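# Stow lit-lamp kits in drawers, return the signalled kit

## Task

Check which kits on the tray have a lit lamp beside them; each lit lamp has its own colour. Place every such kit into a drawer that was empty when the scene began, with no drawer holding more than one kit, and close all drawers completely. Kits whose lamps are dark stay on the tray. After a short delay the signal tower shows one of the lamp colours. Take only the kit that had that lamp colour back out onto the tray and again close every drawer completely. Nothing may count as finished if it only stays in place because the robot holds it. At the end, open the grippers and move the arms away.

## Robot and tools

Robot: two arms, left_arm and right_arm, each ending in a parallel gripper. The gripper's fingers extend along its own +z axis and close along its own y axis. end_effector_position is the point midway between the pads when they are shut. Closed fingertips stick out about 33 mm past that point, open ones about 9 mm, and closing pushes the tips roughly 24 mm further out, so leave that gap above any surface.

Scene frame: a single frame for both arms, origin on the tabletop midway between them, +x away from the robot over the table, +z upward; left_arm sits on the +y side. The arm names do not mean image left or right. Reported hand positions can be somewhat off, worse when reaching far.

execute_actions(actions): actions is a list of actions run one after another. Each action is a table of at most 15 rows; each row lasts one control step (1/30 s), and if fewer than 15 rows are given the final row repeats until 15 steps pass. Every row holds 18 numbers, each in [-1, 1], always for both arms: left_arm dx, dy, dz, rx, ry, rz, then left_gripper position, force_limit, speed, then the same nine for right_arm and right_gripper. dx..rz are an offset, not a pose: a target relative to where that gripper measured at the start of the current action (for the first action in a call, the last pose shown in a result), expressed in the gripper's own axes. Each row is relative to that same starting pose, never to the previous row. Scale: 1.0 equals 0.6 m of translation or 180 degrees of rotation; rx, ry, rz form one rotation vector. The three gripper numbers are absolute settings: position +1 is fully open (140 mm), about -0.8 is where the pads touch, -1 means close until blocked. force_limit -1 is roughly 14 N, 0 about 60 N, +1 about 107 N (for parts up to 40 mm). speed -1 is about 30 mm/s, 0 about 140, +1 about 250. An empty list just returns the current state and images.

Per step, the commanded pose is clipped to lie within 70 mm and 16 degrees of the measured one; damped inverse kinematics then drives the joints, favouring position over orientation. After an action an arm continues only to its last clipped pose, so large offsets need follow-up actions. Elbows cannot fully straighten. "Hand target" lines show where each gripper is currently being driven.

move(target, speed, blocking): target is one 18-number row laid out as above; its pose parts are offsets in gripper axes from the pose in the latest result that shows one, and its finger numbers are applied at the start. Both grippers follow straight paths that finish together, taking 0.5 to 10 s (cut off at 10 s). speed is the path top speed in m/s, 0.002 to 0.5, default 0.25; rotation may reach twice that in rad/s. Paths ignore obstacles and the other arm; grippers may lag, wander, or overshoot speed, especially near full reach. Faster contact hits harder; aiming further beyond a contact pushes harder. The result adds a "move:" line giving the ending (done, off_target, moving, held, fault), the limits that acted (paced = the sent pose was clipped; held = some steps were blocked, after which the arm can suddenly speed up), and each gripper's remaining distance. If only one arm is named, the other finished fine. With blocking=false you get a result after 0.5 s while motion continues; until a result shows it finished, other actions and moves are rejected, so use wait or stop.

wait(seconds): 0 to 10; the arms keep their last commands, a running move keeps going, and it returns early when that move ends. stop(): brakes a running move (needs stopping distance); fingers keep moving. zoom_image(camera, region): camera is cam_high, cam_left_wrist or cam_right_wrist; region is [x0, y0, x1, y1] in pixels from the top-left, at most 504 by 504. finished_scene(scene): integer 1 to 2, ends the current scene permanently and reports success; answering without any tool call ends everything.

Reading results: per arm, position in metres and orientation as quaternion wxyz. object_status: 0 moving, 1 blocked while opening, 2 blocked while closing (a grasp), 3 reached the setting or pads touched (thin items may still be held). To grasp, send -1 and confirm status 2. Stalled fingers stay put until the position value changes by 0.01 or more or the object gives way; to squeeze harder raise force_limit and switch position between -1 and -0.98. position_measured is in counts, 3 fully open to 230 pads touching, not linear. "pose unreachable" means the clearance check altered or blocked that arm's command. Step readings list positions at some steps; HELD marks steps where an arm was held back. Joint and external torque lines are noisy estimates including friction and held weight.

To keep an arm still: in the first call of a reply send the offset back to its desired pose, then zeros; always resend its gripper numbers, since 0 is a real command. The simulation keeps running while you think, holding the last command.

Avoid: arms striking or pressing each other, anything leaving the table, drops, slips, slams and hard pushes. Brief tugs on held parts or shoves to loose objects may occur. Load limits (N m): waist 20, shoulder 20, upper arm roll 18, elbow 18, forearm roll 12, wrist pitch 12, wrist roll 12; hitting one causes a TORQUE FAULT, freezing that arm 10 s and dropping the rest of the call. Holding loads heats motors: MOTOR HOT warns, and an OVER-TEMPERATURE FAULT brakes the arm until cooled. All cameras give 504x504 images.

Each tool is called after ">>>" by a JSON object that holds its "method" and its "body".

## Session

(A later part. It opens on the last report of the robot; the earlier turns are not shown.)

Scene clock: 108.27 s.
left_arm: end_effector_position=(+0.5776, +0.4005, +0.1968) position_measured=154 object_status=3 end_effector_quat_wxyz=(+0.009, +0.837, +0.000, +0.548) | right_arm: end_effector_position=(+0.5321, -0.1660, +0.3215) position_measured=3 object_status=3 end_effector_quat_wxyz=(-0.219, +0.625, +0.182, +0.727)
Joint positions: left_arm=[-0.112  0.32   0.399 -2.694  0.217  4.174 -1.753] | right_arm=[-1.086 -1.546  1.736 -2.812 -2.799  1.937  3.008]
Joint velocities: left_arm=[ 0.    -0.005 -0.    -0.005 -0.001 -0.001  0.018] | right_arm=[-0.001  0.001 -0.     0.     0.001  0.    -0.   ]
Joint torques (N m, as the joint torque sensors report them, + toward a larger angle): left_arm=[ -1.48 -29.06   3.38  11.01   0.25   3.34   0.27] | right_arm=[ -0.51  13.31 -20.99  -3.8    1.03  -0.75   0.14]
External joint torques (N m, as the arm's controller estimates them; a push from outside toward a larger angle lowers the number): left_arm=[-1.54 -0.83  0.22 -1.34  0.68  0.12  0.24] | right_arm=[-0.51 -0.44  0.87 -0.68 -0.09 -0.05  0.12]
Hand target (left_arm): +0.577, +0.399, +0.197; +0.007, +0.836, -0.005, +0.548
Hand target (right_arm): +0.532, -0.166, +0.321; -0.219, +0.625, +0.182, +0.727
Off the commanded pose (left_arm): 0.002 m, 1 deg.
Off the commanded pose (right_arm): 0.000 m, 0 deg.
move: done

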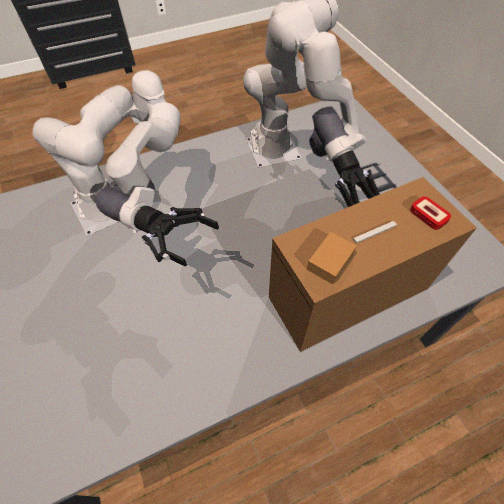

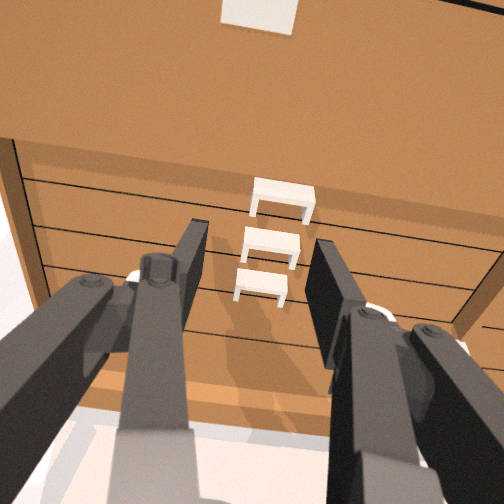

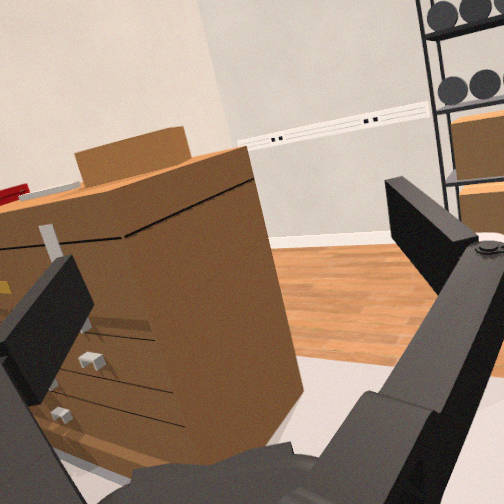

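>>> {"method": "move", "body": {"target": [0.003,0.006,0.017,0,0,0,-0.2,0,0,0,0,0,0,0,0,1,0,0], "speed": 0.04}}

>>> {"method": "move", "body": {"target": [0,0,0,0,0,0,-1,0,0,0,0,0,0,0,0,1,0,0]}}

>>> {"method": "move", "body": {"target": [-0.0333,0,-0.0764,0,0,0,-1,0,0,0,0,0,0,0,0,1,0,0], "speed": 0.05}}

Scene clock: 111.97 s.
left_arm: end_effector_position=(+0.5868, +0.3971, +0.1954) position_measured=154 object_status=3 end_effector_quat_wxyz=(+0.008, +0.836, -0.002, +0.549) | right_arm: end_effector_position=(+0.5321, -0.1660, +0.3215) position_measured=3 object_status=3 end_effector_quat_wxyz=(-0.219, +0.625, +0.182, +0.727)
Joint positions: left_arm=[-0.112  0.339  0.388 -2.665  0.207  4.167 -1.753] | right_arm=[-1.086 -1.546  1.736 -2.812 -2.799  1.937  3.008]
Joint velocities: left_arm=[-0.     0.    -0.005  0.003 -0.003 -0.004 -0.004] | right_arm=[-0.     0.001 -0.001 -0.     0.001 -0.    -0.001]
Joint torques (N m, as the joint torque sensors report them, + toward a larger angle): left_arm=[ -0.32 -27.48   1.91  14.08  -1.53   2.67  -0.21] | right_arm=[ -0.52  13.4  -20.62  -4.2    1.    -0.76   0.12]
External joint torques (N m, as the arm's controller estimates them; a push from outside toward a larger angle lowers the number): left_arm=[-0.36  1.56 -1.41  1.64 -1.11 -0.55 -0.24] | right_arm=[-0.49 -0.34  1.21 -1.15 -0.11 -0.05  0.09]
Hand target (left_arm): +0.588, +0.397, +0.194; +0.009, +0.837, +0.001, +0.548
Hand target (right_arm): +0.532, -0.166, +0.321; -0.219, +0.625, +0.182, +0.727
Off the commanded pose (left_arm): 0.001 m, 0 deg.
Off the commanded pose (right_arm): 0.000 m, 0 deg.
move: done

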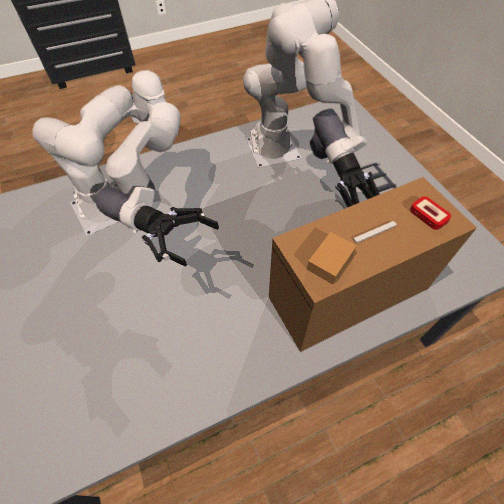

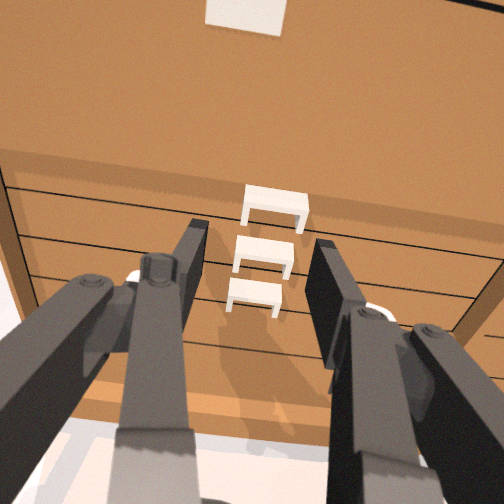

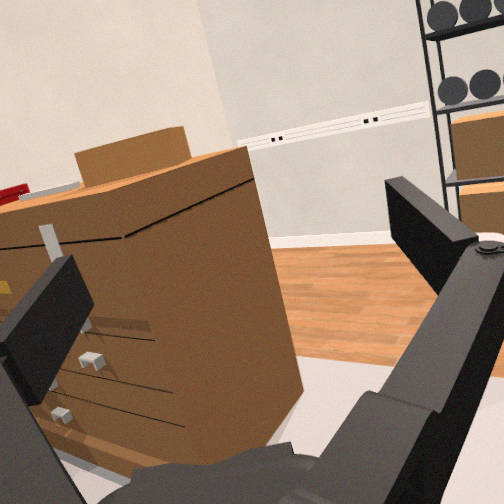

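Scene clock: 112.47 s.
left_arm: end_effector_position=(+0.5868, +0.3949, +0.1955) position_measured=199 object_status=2 end_effector_quat_wxyz=(+0.009, +0.836, -0.004, +0.549) | right_arm: end_effector_position=(+0.5321, -0.1660, +0.3215) position_measured=3 object_status=3 end_effector_quat_wxyz=(-0.219, +0.625, +0.182, +0.727)
Joint positions: left_arm=[-0.114  0.339  0.386 -2.666  0.208  4.168 -1.753] | right_arm=[-1.086 -1.546  1.736 -2.812 -2.799  1.937  3.008]
Joint velocities: left_arm=[ 0.    -0.001 -0.     0.001  0.001  0.001 -0.001] | right_arm=[ 0.001 -0.001  0.001  0.     0.001  0.    -0.001]
Joint torques (N m, as the joint torque sensors report them, + toward a larger angle): left_arm=[  1.43 -28.46   3.82  12.64  -0.74   3.05   0.14] | right_arm=[ -0.56  13.36 -20.82  -4.02   1.02  -0.77   0.15]
External joint torques (N m, as the arm's controller estimates them; a push from outside toward a larger angle lowers the number): left_arm=[ 1.45  0.66  0.57  0.18 -0.33 -0.18  0.11] | right_arm=[-0.54 -0.41  1.03 -0.94 -0.1  -0.07  0.12]
Hand target (left_arm): +0.587, +0.397, +0.195; +0.008, +0.836, -0.002, +0.549
Hand target (right_arm): +0.532, -0.166, +0.321; -0.219, +0.625, +0.182, +0.727
Off the commanded pose (left_arm): 0.002 m, 0 deg.
Off the commanded pose (right_arm): 0.000 m, 0 deg.
move: done

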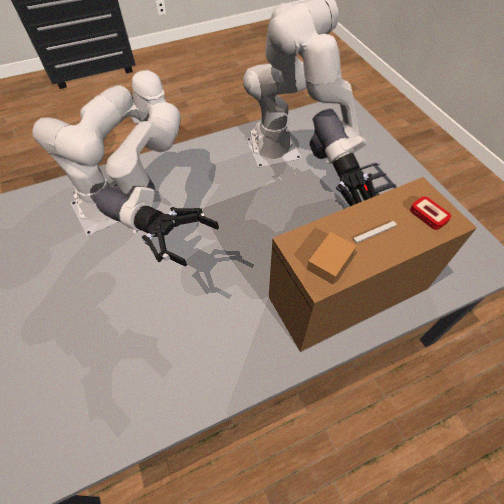

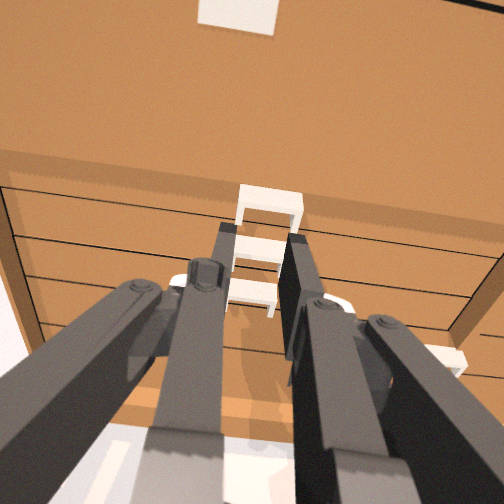

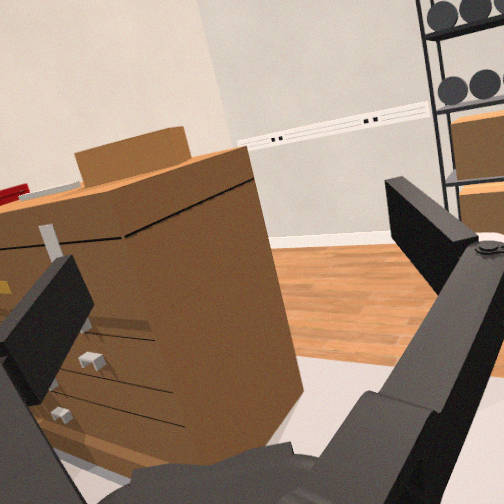

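Scene clock: 113.80 s.
left_arm: end_effector_position=(+0.5378, +0.3964, +0.1938) position_measured=233 object_status=3 end_effector_quat_wxyz=(+0.010, +0.837, +0.001, +0.547) | right_arm: end_effector_position=(+0.5321, -0.1660, +0.3215) position_measured=3 object_status=3 end_effector_quat_wxyz=(-0.219, +0.625, +0.182, +0.727)
Joint positions: left_arm=[-0.113  0.277  0.397 -2.812  0.205  4.247 -1.72 ] | right_arm=[-1.086 -1.546  1.736 -2.812 -2.799  1.937  3.008]
Joint velocities: left_arm=[-0.    -0.001  0.    -0.003  0.001  0.013  0.013] | right_arm=[ 0.001  0.001 -0.     0.002  0.001  0.001  0.001]
Joint torques (N m, as the joint torque sensors report them, + toward a larger angle): left_arm=[  0.08 -25.78   3.19   8.88   0.41   3.57   0.22] | right_arm=[ -0.35  13.6  -20.72  -3.83   1.02  -0.77   0.12]
External joint torques (N m, as the arm's controller estimates them; a push from outside toward a larger angle lowers the number): left_arm=[ 0.07 -0.38  0.7  -1.8   0.76  0.35  0.19] | right_arm=[-0.36 -0.19  1.15 -0.82 -0.09 -0.06  0.09]
Hand target (left_arm): +0.537, +0.395, +0.195; +0.009, +0.836, -0.004, +0.549
Hand target (right_arm): +0.532, -0.166, +0.321; -0.219, +0.625, +0.182, +0.727
Off the commanded pose (left_arm): 0.002 m, 1 deg.
Off the commanded pose (right_arm): 0.000 m, 0 deg.
move: done

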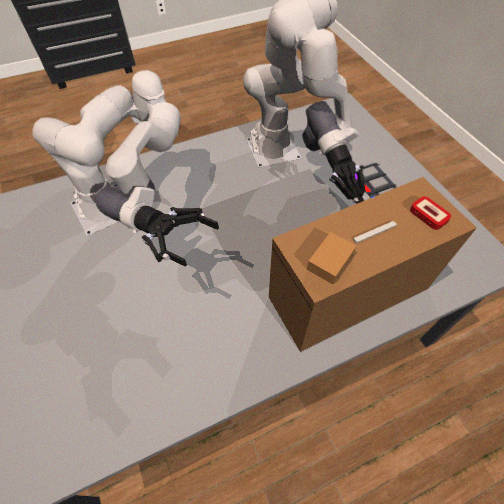

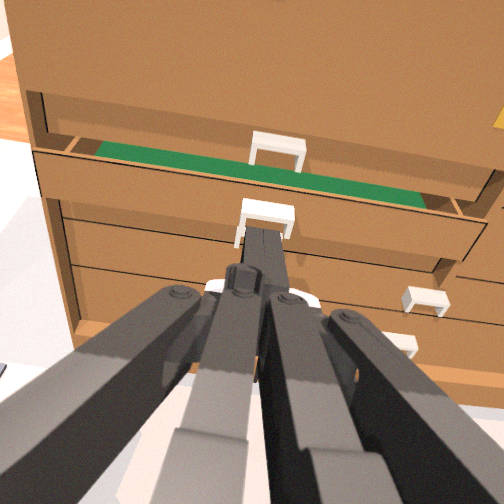

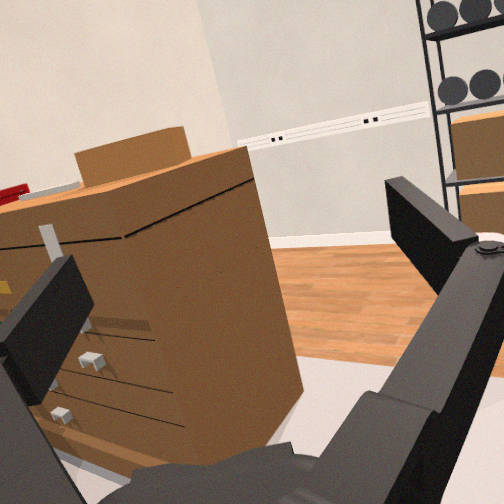

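>>> {"method": "move", "body": {"target": [0.067,0,-0.017,0,-0.115,0,-0.2,0.6,0,0,0,0,0,0,0,1,0,0], "speed": 0.15}}

>>> {"method": "move", "body": {"target": [0,0,0.03,0,0,0,-0.2,0.6,0,0,0,0,0,0,0,1,0,0], "speed": 0.05}}

Scene clock: 119.20 s.
left_arm: end_effector_position=(+0.5433, +0.4004, +0.2391) position_measured=154 object_status=3 end_effector_quat_wxyz=(+0.002, +0.920, -0.001, +0.391) | right_arm: end_effector_position=(+0.5321, -0.1660, +0.3215) position_measured=3 object_status=3 end_effector_quat_wxyz=(-0.219, +0.625, +0.182, +0.727)
Joint positions: left_arm=[-0.106 -0.213  0.366 -2.711  0.223  3.313 -1.654] | right_arm=[-1.086 -1.546  1.736 -2.812 -2.799  1.937  3.008]
Joint velocities: left_arm=[ 0.001  0.001 -0.002  0.     0.    -0.012 -0.001] | right_arm=[-0.    -0.     0.001  0.    -0.     0.     0.001]
Joint torques (N m, as the joint torque sensors report them, + toward a larger angle): left_arm=[  2.18 -18.25  -4.17  21.6    0.34   3.23   0.23] | right_arm=[ -0.69  13.46 -20.77  -3.85   1.04  -0.73   0.12]
External joint torques (N m, as the arm's controller estimates them; a push from outside toward a larger angle lowers the number): left_arm=[ 2.22  1.27 -2.14  0.84 -0.03 -0.27  0.21] | right_arm=[-0.7  -0.28  1.03 -0.85 -0.07 -0.02  0.1 ]
Hand target (left_arm): +0.544, +0.401, +0.239; +0.001, +0.921, -0.001, +0.390
Hand target (right_arm): +0.532, -0.166, +0.321; -0.219, +0.625, +0.182, +0.727
Off the commanded pose (left_arm): 0.006 m, 1 deg.
Off the commanded pose (right_arm): 0.000 m, 0 deg.
move: off_target (left_arm)

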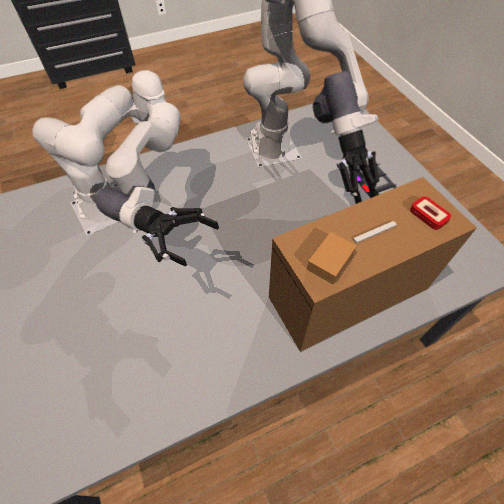

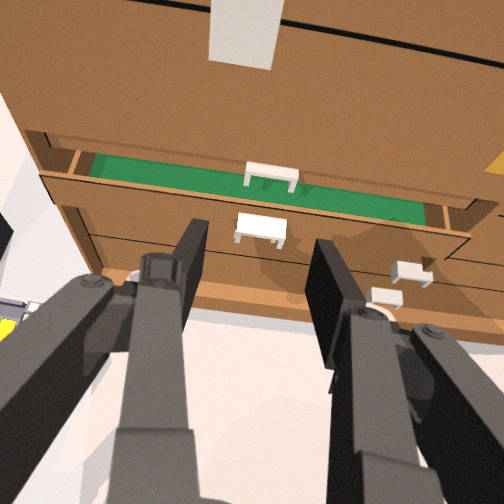

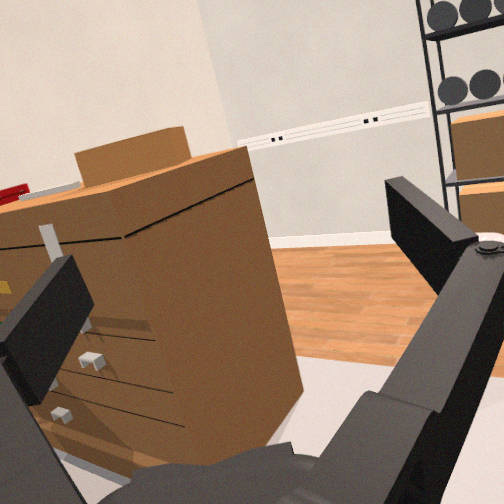

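Scene clock: 120.00 s.
left_arm: end_effector_position=(+0.5546, +0.4009, +0.2248) position_measured=154 object_status=3 end_effector_quat_wxyz=(+0.002, +0.921, -0.001, +0.389) | right_arm: end_effector_position=(+0.5321, -0.1660, +0.3215) position_measured=3 object_status=3 end_effector_quat_wxyz=(-0.219, +0.625, +0.182, +0.727)
Joint positions: left_arm=[-0.196 -0.145  0.455 -2.68   0.224  3.346 -1.66 ] | right_arm=[-1.086 -1.546  1.736 -2.812 -2.799  1.937  3.008]
Joint velocities: left_arm=[-0.057  0.001  0.06   0.002 -0.001  0.011  0.001] | right_arm=[ 0.001  0.    -0.    -0.001  0.002  0.001  0.001]
Joint torques (N m, as the joint torque sensors report them, + toward a larger angle): left_arm=[ -1.21 -19.18  -1.09  20.41   1.17   3.94   0.05] | right_arm=[ -0.66  13.36 -20.83  -4.     1.03  -0.73   0.12]
External joint torques (N m, as the arm's controller estimates them; a push from outside toward a larger angle lowers the number): left_arm=[-1.18  1.16  0.68  0.25  0.86  0.46  0.03] | right_arm=[-0.68 -0.41  1.07 -0.9  -0.1  -0.03  0.09]
Hand target (left_arm): +0.556, +0.400, +0.227; +0.002, +0.920, -0.001, +0.391
Hand target (right_arm): +0.532, -0.166, +0.321; -0.219, +0.625, +0.182, +0.727
Off the commanded pose (left_arm): 0.003 m, 0 deg.
Off the commanded pose (right_arm): 0.000 m, 0 deg.
move: done

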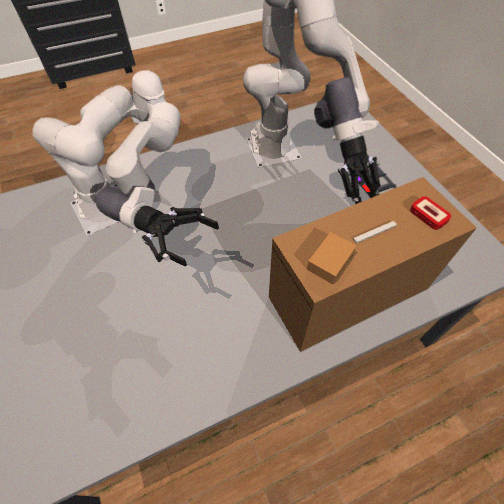

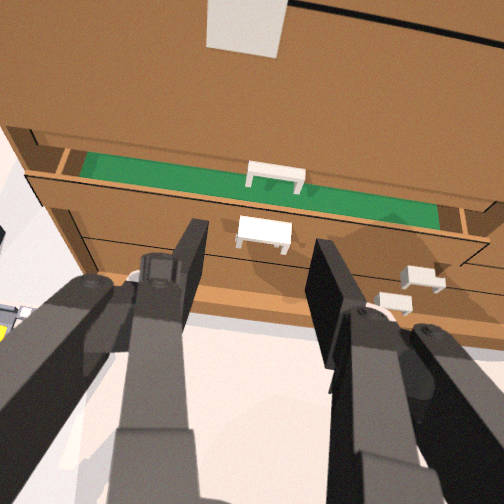

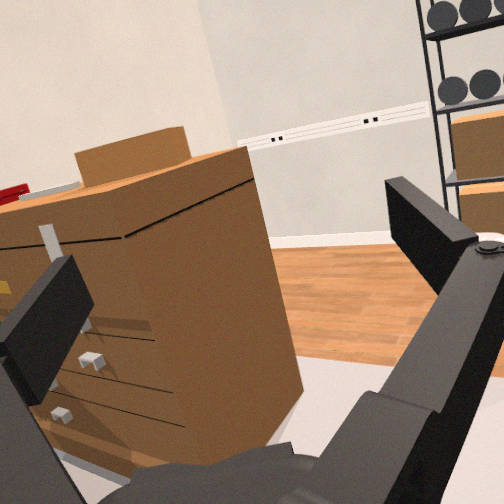

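>>> {"method": "move", "body": {"target": [0.003,0.003,0.04,0,0,0,-0.2,0.6,0,0,0,0,0,0,0,1,0,0], "speed": 0.04}}

>>> {"method": "zoom_image", "body": {"camera": "cam_left_wrist", "region": [150, 130, 370, 330]}}

Scene clock: 123.27 s.
left_arm: end_effector_position=(+0.5713, +0.4002, +0.2075) position_measured=154 object_status=3 end_effector_quat_wxyz=(-0.006, +0.922, -0.005, +0.386) | right_arm: end_effector_position=(+0.5321, -0.1660, +0.3215) position_measured=3 object_status=3 end_effector_quat_wxyz=(-0.219, +0.625, +0.182, +0.727)
Joint positions: left_arm=[-0.324 -0.051  0.585 -2.629  0.269  3.384 -1.71 ] | right_arm=[-1.086 -1.546  1.736 -2.812 -2.799  1.937  3.008]
Joint velocities: left_arm=[-0.094  0.002  0.122  0.01   0.086  0.015 -0.078] | right_arm=[ 0.001 -0.001 -0.002  0.     0.001  0.001 -0.001]
Joint torques (N m, as the joint torque sensors report them, + toward a larger angle): left_arm=[ -0.33 -19.45  -1.63  20.67   1.21   3.77  -0.13] | right_arm=[ -0.37  13.41 -20.93  -3.95   1.03  -0.75   0.13]
External joint torques (N m, as the arm's controller estimates them; a push from outside toward a larger angle lowers the number): left_arm=[-0.37  1.93 -0.87  0.98  1.13  0.29 -0.15] | right_arm=[-0.42 -0.36  0.95 -0.92 -0.09 -0.03  0.1 ]
Hand target (left_arm): +0.573, +0.399, +0.209; -0.002, +0.921, +0.000, +0.389
Hand target (right_arm): +0.532, -0.166, +0.321; -0.219, +0.625, +0.182, +0.727
Off the commanded pose (left_arm): 0.003 m, 1 deg.
Off the commanded pose (right_arm): 0.000 m, 0 deg.
move: done

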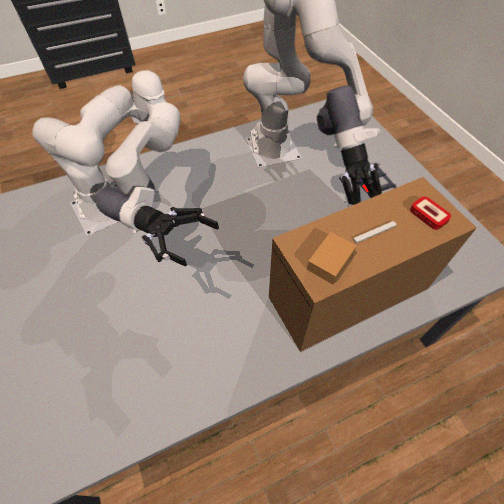

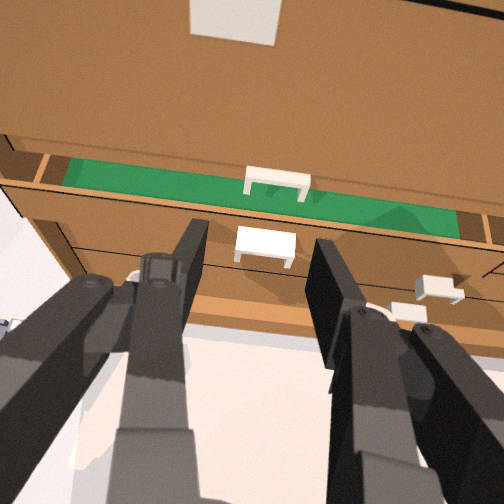

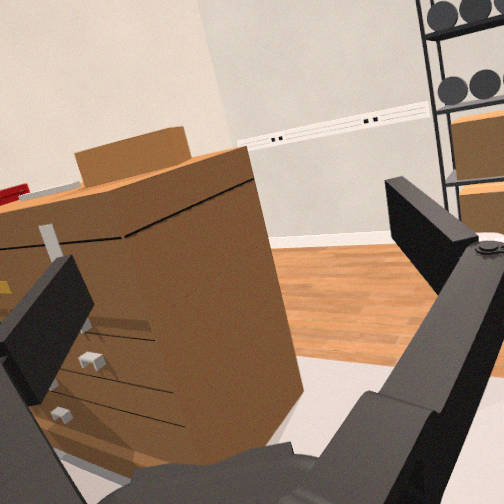

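Region (150, 130, 370, 330) of cam_left_wrist's 504x504 image, scaled by 2.291, with more detail than that image has; it fills the top 458 rows of this view, and the rest is white.

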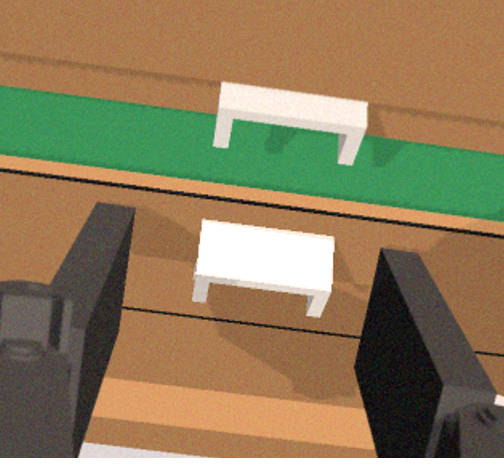

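>>> {"method": "move", "body": {"target": [0,0,0.016,0,0,0,-0.2,0.6,0,0,0,0,0,0,0,1,0,0], "speed": 0.03}}

>>> {"method": "move", "body": {"target": [0,0,0,0,0,0,-1,0.6,0,0,0,0,0,0,0,1,0,0]}}

>>> {"method": "move", "body": {"target": [-0.0945,0,-0.0945,0,0,0,-1,0.6,0,0,0,0,0,0,0,1,0,0], "speed": 0.05}}

Scene clock: 126.53 s.
left_arm: end_effector_position=(+0.5761, +0.4019, +0.1988) position_measured=154 object_status=3 end_effector_quat_wxyz=(-0.011, +0.923, -0.008, +0.384) | right_arm: end_effector_position=(+0.5321, -0.1660, +0.3215) position_measured=3 object_status=3 end_effector_quat_wxyz=(-0.219, +0.625, +0.182, +0.727)
Joint positions: left_arm=[-0.351 -0.01   0.626 -2.609  0.331  3.398 -1.764] | right_arm=[-1.086 -1.546  1.736 -2.812 -2.799  1.937  3.008]
Joint velocities: left_arm=[-0.005  0.009  0.023  0.008  0.067  0.007 -0.062] | right_arm=[ 0.001 -0.    -0.001 -0.     0.    -0.    -0.001]
Joint torques (N m, as the joint torque sensors report them, + toward a larger angle): left_arm=[ -1.5  -19.92  -0.1   20.76   1.04   3.94  -0.06] | right_arm=[ -0.41  13.38 -20.74  -4.11   1.01  -0.76   0.14]
External joint torques (N m, as the arm's controller estimates them; a push from outside toward a larger angle lowers the number): left_arm=[-1.45  2.04  0.11  1.23  1.12  0.48 -0.08] | right_arm=[-0.38 -0.38  1.11 -1.04 -0.11 -0.06  0.11]
Hand target (left_arm): +0.578, +0.400, +0.200; -0.008, +0.922, -0.005, +0.386
Hand target (right_arm): +0.532, -0.166, +0.321; -0.219, +0.625, +0.182, +0.727
Off the commanded pose (left_arm): 0.003 m, 1 deg.
Off the commanded pose (right_arm): 0.000 m, 0 deg.
move: done

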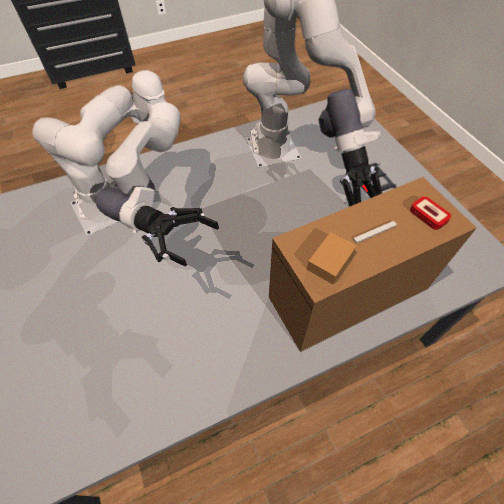

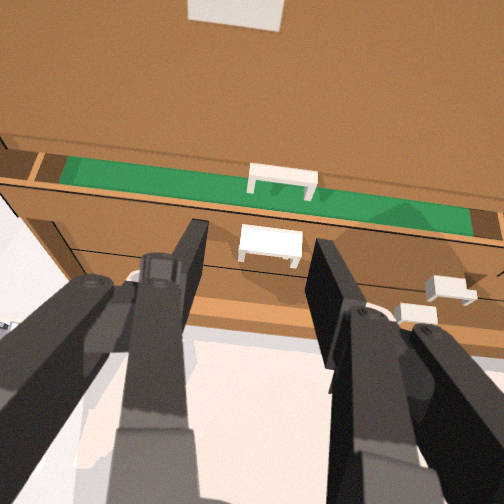

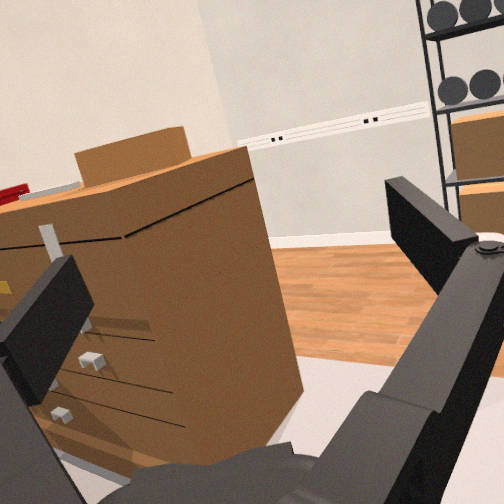

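Scene clock: 127.03 s.
left_arm: end_effector_position=(+0.5764, +0.3977, +0.1992) position_measured=196 object_status=2 end_effector_quat_wxyz=(-0.009, +0.923, -0.011, +0.384) | right_arm: end_effector_position=(+0.5321, -0.1660, +0.3215) position_measured=3 object_status=3 end_effector_quat_wxyz=(-0.219, +0.625, +0.182, +0.727)
Joint positions: left_arm=[-0.353 -0.01   0.622 -2.609  0.332  3.399 -1.766] | right_arm=[-1.086 -1.546  1.736 -2.812 -2.799  1.937  3.008]
Joint velocities: left_arm=[-0.001  0.001  0.001 -0.001  0.002 -0.001 -0.001] | right_arm=[-0.     0.    -0.     0.001 -0.    -0.    -0.   ]
Joint torques (N m, as the joint torque sensors report them, + toward a larger angle): left_arm=[  2.82 -21.79   0.57  18.98  -0.2    3.42   0.16] | right_arm=[ -0.34  13.45 -20.92  -4.     1.04  -0.76   0.14]
External joint torques (N m, as the arm's controller estimates them; a push from outside toward a larger angle lowers the number): left_arm=[ 2.83  0.03  0.73 -0.48 -0.14 -0.02  0.15] | right_arm=[-0.34 -0.3   0.92 -0.93 -0.08 -0.05  0.12]
Hand target (left_arm): +0.576, +0.402, +0.199; -0.011, +0.923, -0.008, +0.384
Hand target (right_arm): +0.532, -0.166, +0.321; -0.219, +0.625, +0.182, +0.727
Off the commanded pose (left_arm): 0.004 m, 0 deg.
Off the commanded pose (right_arm): 0.000 m, 0 deg.
move: off_target (left_arm)

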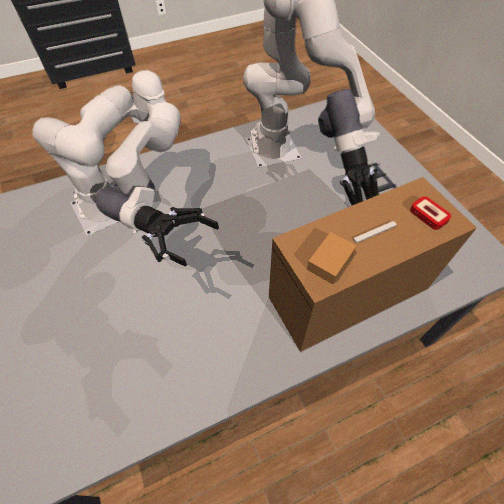

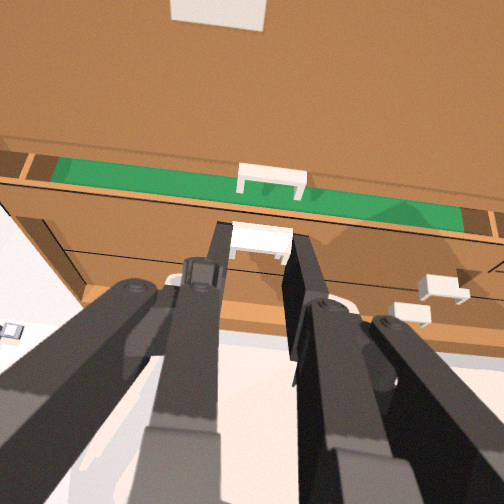

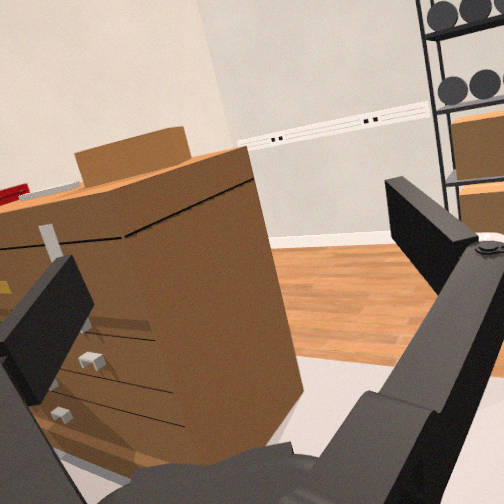

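Scene clock: 128.93 s.
left_arm: end_effector_position=(+0.4981, +0.3948, +0.1996) position_measured=196 object_status=2 end_effector_quat_wxyz=(-0.004, +0.923, -0.011, +0.384) | right_arm: end_effector_position=(+0.5321, -0.1660, +0.3215) position_measured=3 object_status=3 end_effector_quat_wxyz=(-0.219, +0.625, +0.182, +0.727)
Joint positions: left_arm=[ 0.007 -0.228  0.232 -2.866  0.118  3.43  -1.554] | right_arm=[-1.086 -1.546  1.736 -2.812 -2.799  1.937  3.008]
Joint velocities: left_arm=[ 0.052 -0.003 -0.059 -0.006 -0.     0.    -0.001] | right_arm=[ 0.    -0.    -0.001 -0.002  0.    -0.    -0.002]
Joint torques (N m, as the joint torque sensors report them, + toward a larger angle): left_arm=[  3.22 -18.37  -2.29  16.84  -0.82   3.68   0.45] | right_arm=[ -0.57  13.56 -20.84  -3.67   1.04  -0.73   0.11]
External joint torques (N m, as the arm's controller estimates them; a push from outside toward a larger angle lowers the number): left_arm=[ 3.24 -0.42 -1.01 -1.95 -1.24  0.18  0.42] | right_arm=[-0.6  -0.18  1.01 -0.61 -0.08 -0.02  0.09]
Hand target (left_arm): +0.497, +0.398, +0.199; -0.007, +0.923, -0.011, +0.384
Hand target (right_arm): +0.532, -0.166, +0.321; -0.219, +0.625, +0.182, +0.727
Off the commanded pose (left_arm): 0.004 m, 1 deg.
Off the commanded pose (right_arm): 0.000 m, 0 deg.
move: off_target (left_arm)

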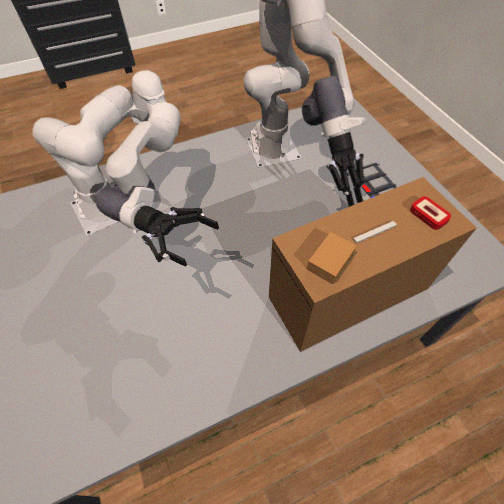

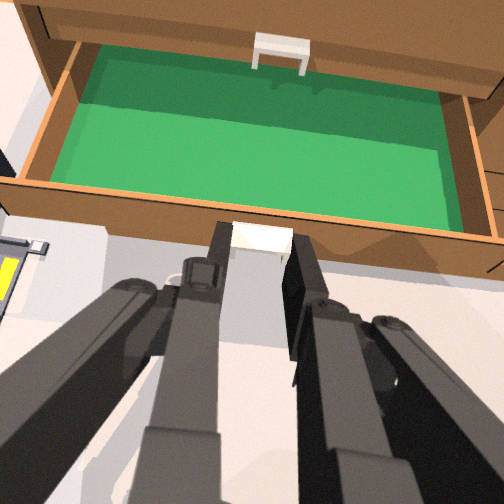

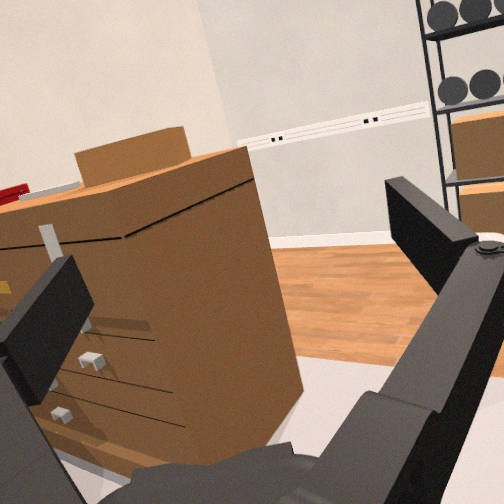

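>>> {"method": "move", "body": {"target": [-0.047,0,-0.047,0,0,0,-1,0.6,0,0,0,0,0,0,0,1,0,0], "speed": 0.05}}

Scene clock: 131.23 s.
left_arm: end_effector_position=(+0.4594, +0.3941, +0.1999) position_measured=196 object_status=2 end_effector_quat_wxyz=(-0.003, +0.923, -0.009, +0.385) | right_arm: end_effector_position=(+0.5321, -0.1660, +0.3215) position_measured=3 object_status=3 end_effector_quat_wxyz=(-0.219, +0.625, +0.182, +0.727)
Joint positions: left_arm=[ 0.068 -0.351  0.185 -2.985  0.118  3.426 -1.544] | right_arm=[-1.086 -1.546  1.736 -2.812 -2.799  1.937  3.008]
Joint velocities: left_arm=[ 0.005 -0.005 -0.006 -0.004  0.001 -0.003  0.001] | right_arm=[-0.    -0.002  0.001 -0.     0.001  0.    -0.002]
Joint torques (N m, as the joint torque sensors report them, + toward a larger angle): left_arm=[  3.05 -16.11  -2.45  17.29   0.85   3.39   0.24] | right_arm=[ -0.43  13.6  -20.79  -3.93   1.01  -0.75   0.14]
External joint torques (N m, as the arm's controller estimates them; a push from outside toward a larger angle lowers the number): left_arm=[ 3.04 -2.12 -0.98 -1.6   0.41 -0.12  0.22] | right_arm=[-0.41 -0.14  1.09 -0.86 -0.11 -0.04  0.12]
Hand target (left_arm): +0.458, +0.396, +0.200; -0.005, +0.923, -0.011, +0.384
Hand target (right_arm): +0.532, -0.166, +0.321; -0.219, +0.625, +0.182, +0.727
Off the commanded pose (left_arm): 0.002 m, 0 deg.
Off the commanded pose (right_arm): 0.000 m, 0 deg.
move: done

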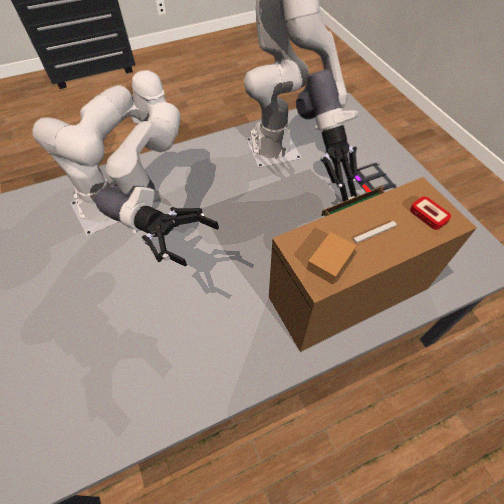

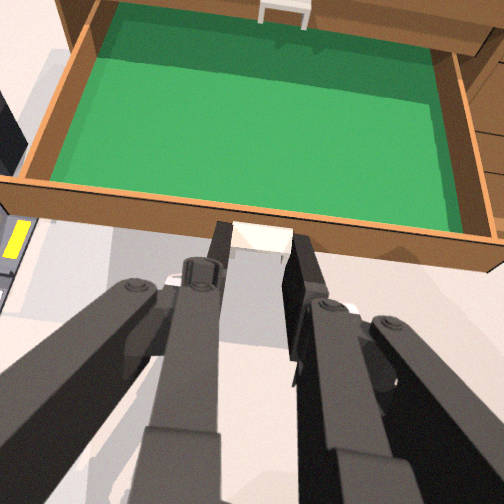

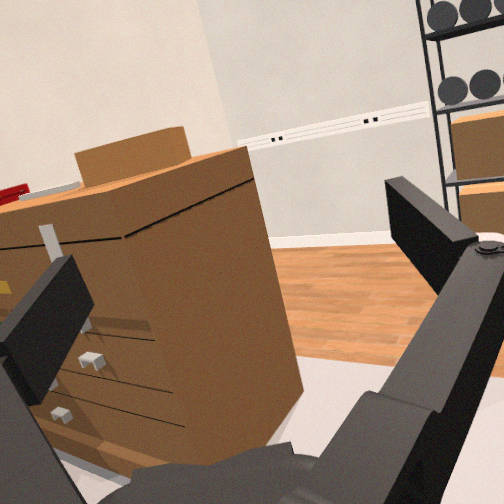

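>>> {"method": "move", "body": {"target": [0.012,0,-0.03,0,0,0,-0.2,0.6,0,0,0,0,0,0,0,1,0,0], "speed": 0.08}}

>>> {"method": "move", "body": {"target": [0.047,-0.26,-0.19,-0.196,-0.196,0.472,0,0,0,0,0,0,0,0,0,1,0,0], "speed": 0.4}}

Scene clock: 138.97 s.
left_arm: end_effector_position=(+0.4530, +0.3944, +0.2198) position_measured=154 object_status=3 end_effector_quat_wxyz=(-0.004, +0.922, -0.009, +0.388) | right_arm: end_effector_position=(+0.5321, -0.1660, +0.3215) position_measured=3 object_status=3 end_effector_quat_wxyz=(-0.219, +0.625, +0.182, +0.727)
Joint positions: left_arm=[ 0.089 -0.448  0.164 -2.997  0.118  3.346 -1.544] | right_arm=[-1.086 -1.546  1.736 -2.812 -2.799  1.937  3.008]
Joint velocities: left_arm=[ 0.    -0.001 -0.    -0.001  0.    -0.011  0.001] | right_arm=[-0.     0.    -0.    -0.     0.002  0.     0.   ]
Joint torques (N m, as the joint torque sensors report them, + toward a larger angle): left_arm=[  1.55 -13.08  -3.29  17.68   0.52   3.07   0.11] | right_arm=[ -0.63  13.62 -20.68  -3.69   1.01  -0.74   0.12]
External joint torques (N m, as the arm's controller estimates them; a push from outside toward a larger angle lowers the number): left_arm=[ 1.53 -1.05 -1.64 -2.5   0.02 -0.44  0.09] | right_arm=[-0.62 -0.16  1.16 -0.61 -0.1  -0.04  0.1 ]
Hand target (left_arm): +0.451, +0.395, +0.218; -0.004, +0.923, -0.009, +0.385
Hand target (right_arm): +0.532, -0.166, +0.321; -0.219, +0.625, +0.182, +0.727
Off the commanded pose (left_arm): 0.003 m, 0 deg.
Off the commanded pose (right_arm): 0.000 m, 0 deg.
move: done

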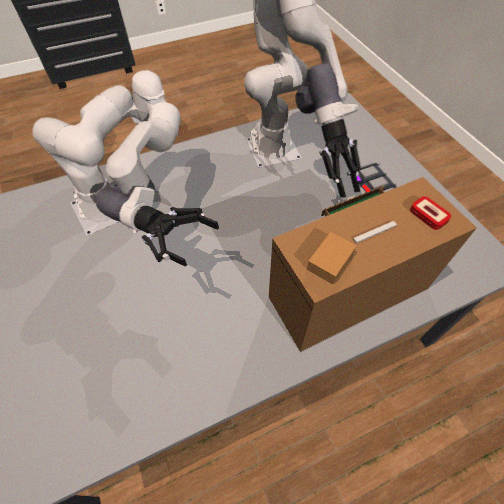

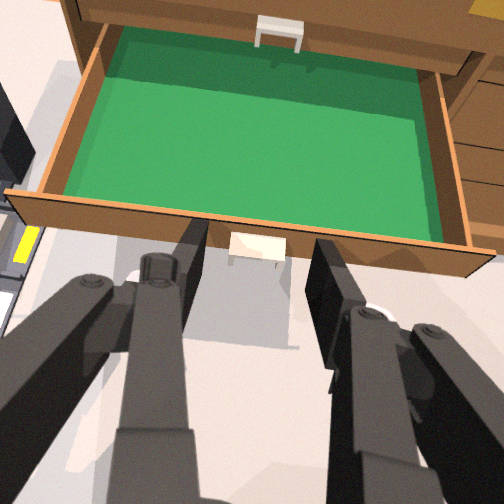

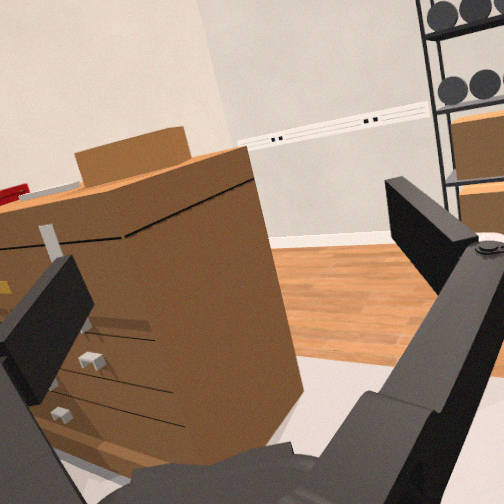

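Scene clock: 142.23 s.
left_arm: end_effector_position=(+0.3887, +0.5595, +0.3274) position_measured=129 object_status=3 end_effector_quat_wxyz=(-0.019, +0.715, -0.699, -0.005) | right_arm: end_effector_position=(+0.5321, -0.1660, +0.3215) position_measured=3 object_status=3 end_effector_quat_wxyz=(-0.219, +0.625, +0.182, +0.727)
Joint positions: left_arm=[-0.831 -0.705  1.036 -2.058  0.628  1.652 -0.123] | right_arm=[-1.086 -1.546  1.736 -2.812 -2.799  1.937  3.008]
Joint velocities: left_arm=[ 0.     0.    -0.001 -0.     0.002 -0.004  0.029] | right_arm=[-0.001 -0.001 -0.001 -0.001  0.    -0.    -0.001]
Joint torques (N m, as the joint torque sensors report them, + toward a larger angle): left_arm=[ -1.3    5.95 -18.35  20.75   1.67   2.07   0.28] | right_arm=[ -0.58  13.37 -20.67  -4.03   1.    -0.76   0.13]
External joint torques (N m, as the arm's controller estimates them; a push from outside toward a larger angle lowers the number): left_arm=[-1.19 -1.16 -0.33  0.81  0.81 -0.47  0.28] | right_arm=[-0.54 -0.4   1.18 -0.93 -0.11 -0.06  0.1 ]
Hand target (left_arm): +0.388, +0.561, +0.328; -0.019, +0.711, -0.703, -0.006
Hand target (right_arm): +0.532, -0.166, +0.321; -0.219, +0.625, +0.182, +0.727
Off the commanded pose (left_arm): 0.012 m, 2 deg.
Off the commanded pose (right_arm): 0.000 m, 0 deg.
move: off_target (left_arm); limits=paced

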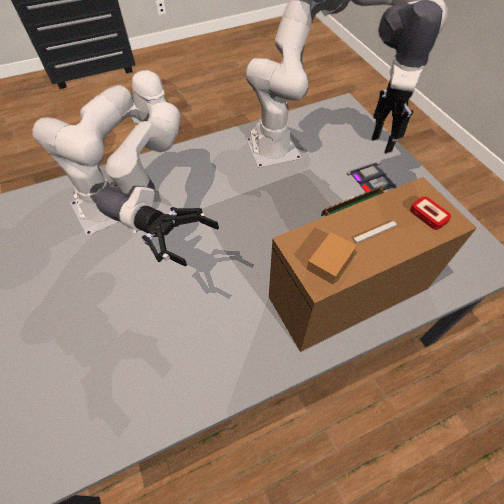

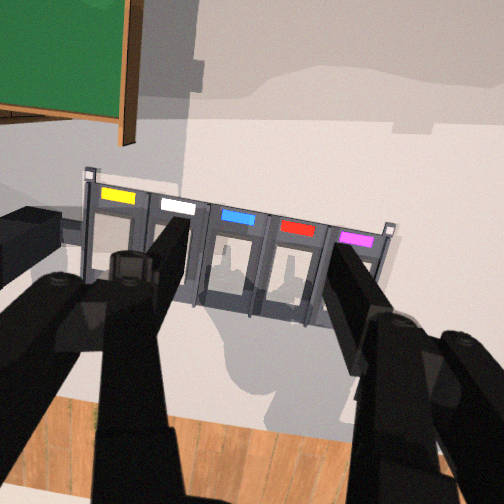

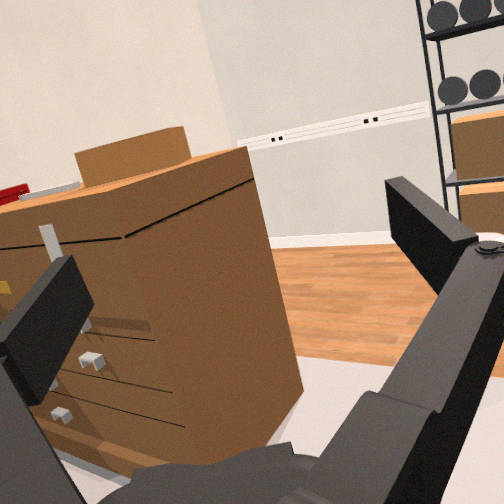

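>>> {"method": "move", "body": {"target": [-0.196,-0.04,0.386,-0.006,0.011,0.007,-0.15,0,0,0,0,0,0,0,0,1,0,0], "speed": 0.3}}

Scene clock: 146.37 s.
left_arm: end_effector_position=(+0.4146, +0.6817, +0.0988) position_measured=148 object_status=3 end_effector_quat_wxyz=(+0.002, +0.709, -0.705, -0.000) | right_arm: end_effector_position=(+0.5321, -0.1660, +0.3215) position_measured=3 object_status=3 end_effector_quat_wxyz=(-0.219, +0.625, +0.182, +0.727)
Joint positions: left_arm=[-1.165 -0.834  1.73  -2.066  0.936  2.004 -0.02 ] | right_arm=[-1.086 -1.546  1.736 -2.812 -2.799  1.937  3.008]
Joint velocities: left_arm=[-0.002 -0.005  0.     0.002  0.009  0.005  0.011] | right_arm=[ 0.001  0.    -0.001  0.001 -0.001 -0.001 -0.   ]
Joint torques (N m, as the joint torque sensors report them, + toward a larger angle): left_arm=[ -1.12  22.76 -23.15  16.64   1.6    2.84   0.29] | right_arm=[ -0.79  13.19 -20.94  -3.98   1.03  -0.76   0.14]
External joint torques (N m, as the arm's controller estimates them; a push from outside toward a larger angle lowers the number): left_arm=[-0.86 -2.34  0.22  1.19  0.88  0.34  0.29] | right_arm=[-0.86 -0.58  0.9  -1.   -0.08 -0.04  0.11]
Hand target (left_arm): +0.417, +0.683, +0.099; -0.001, +0.706, -0.708, +0.000
Hand target (right_arm): +0.532, -0.166, +0.321; -0.219, +0.625, +0.182, +0.727
Off the commanded pose (left_arm): 0.004 m, 0 deg.
Off the commanded pose (right_arm): 0.000 m, 0 deg.
move: off_target (left_arm)

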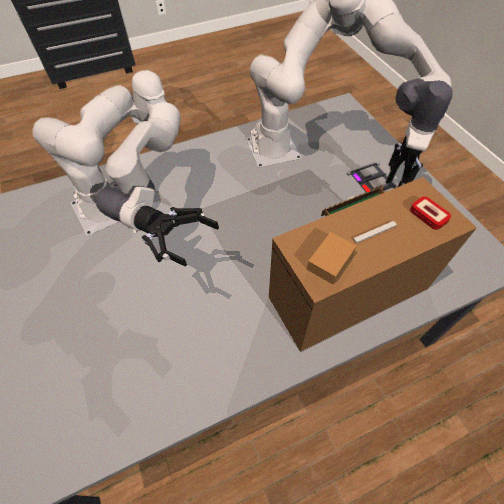

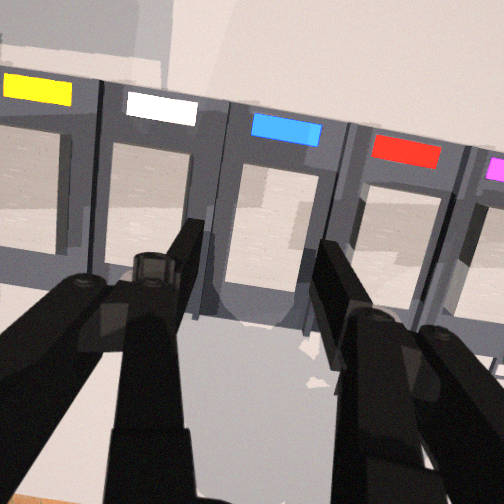

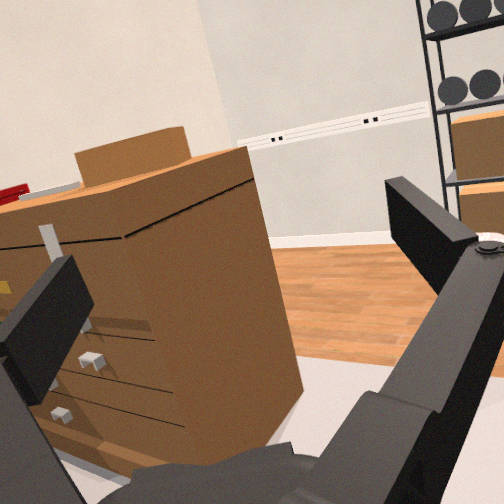

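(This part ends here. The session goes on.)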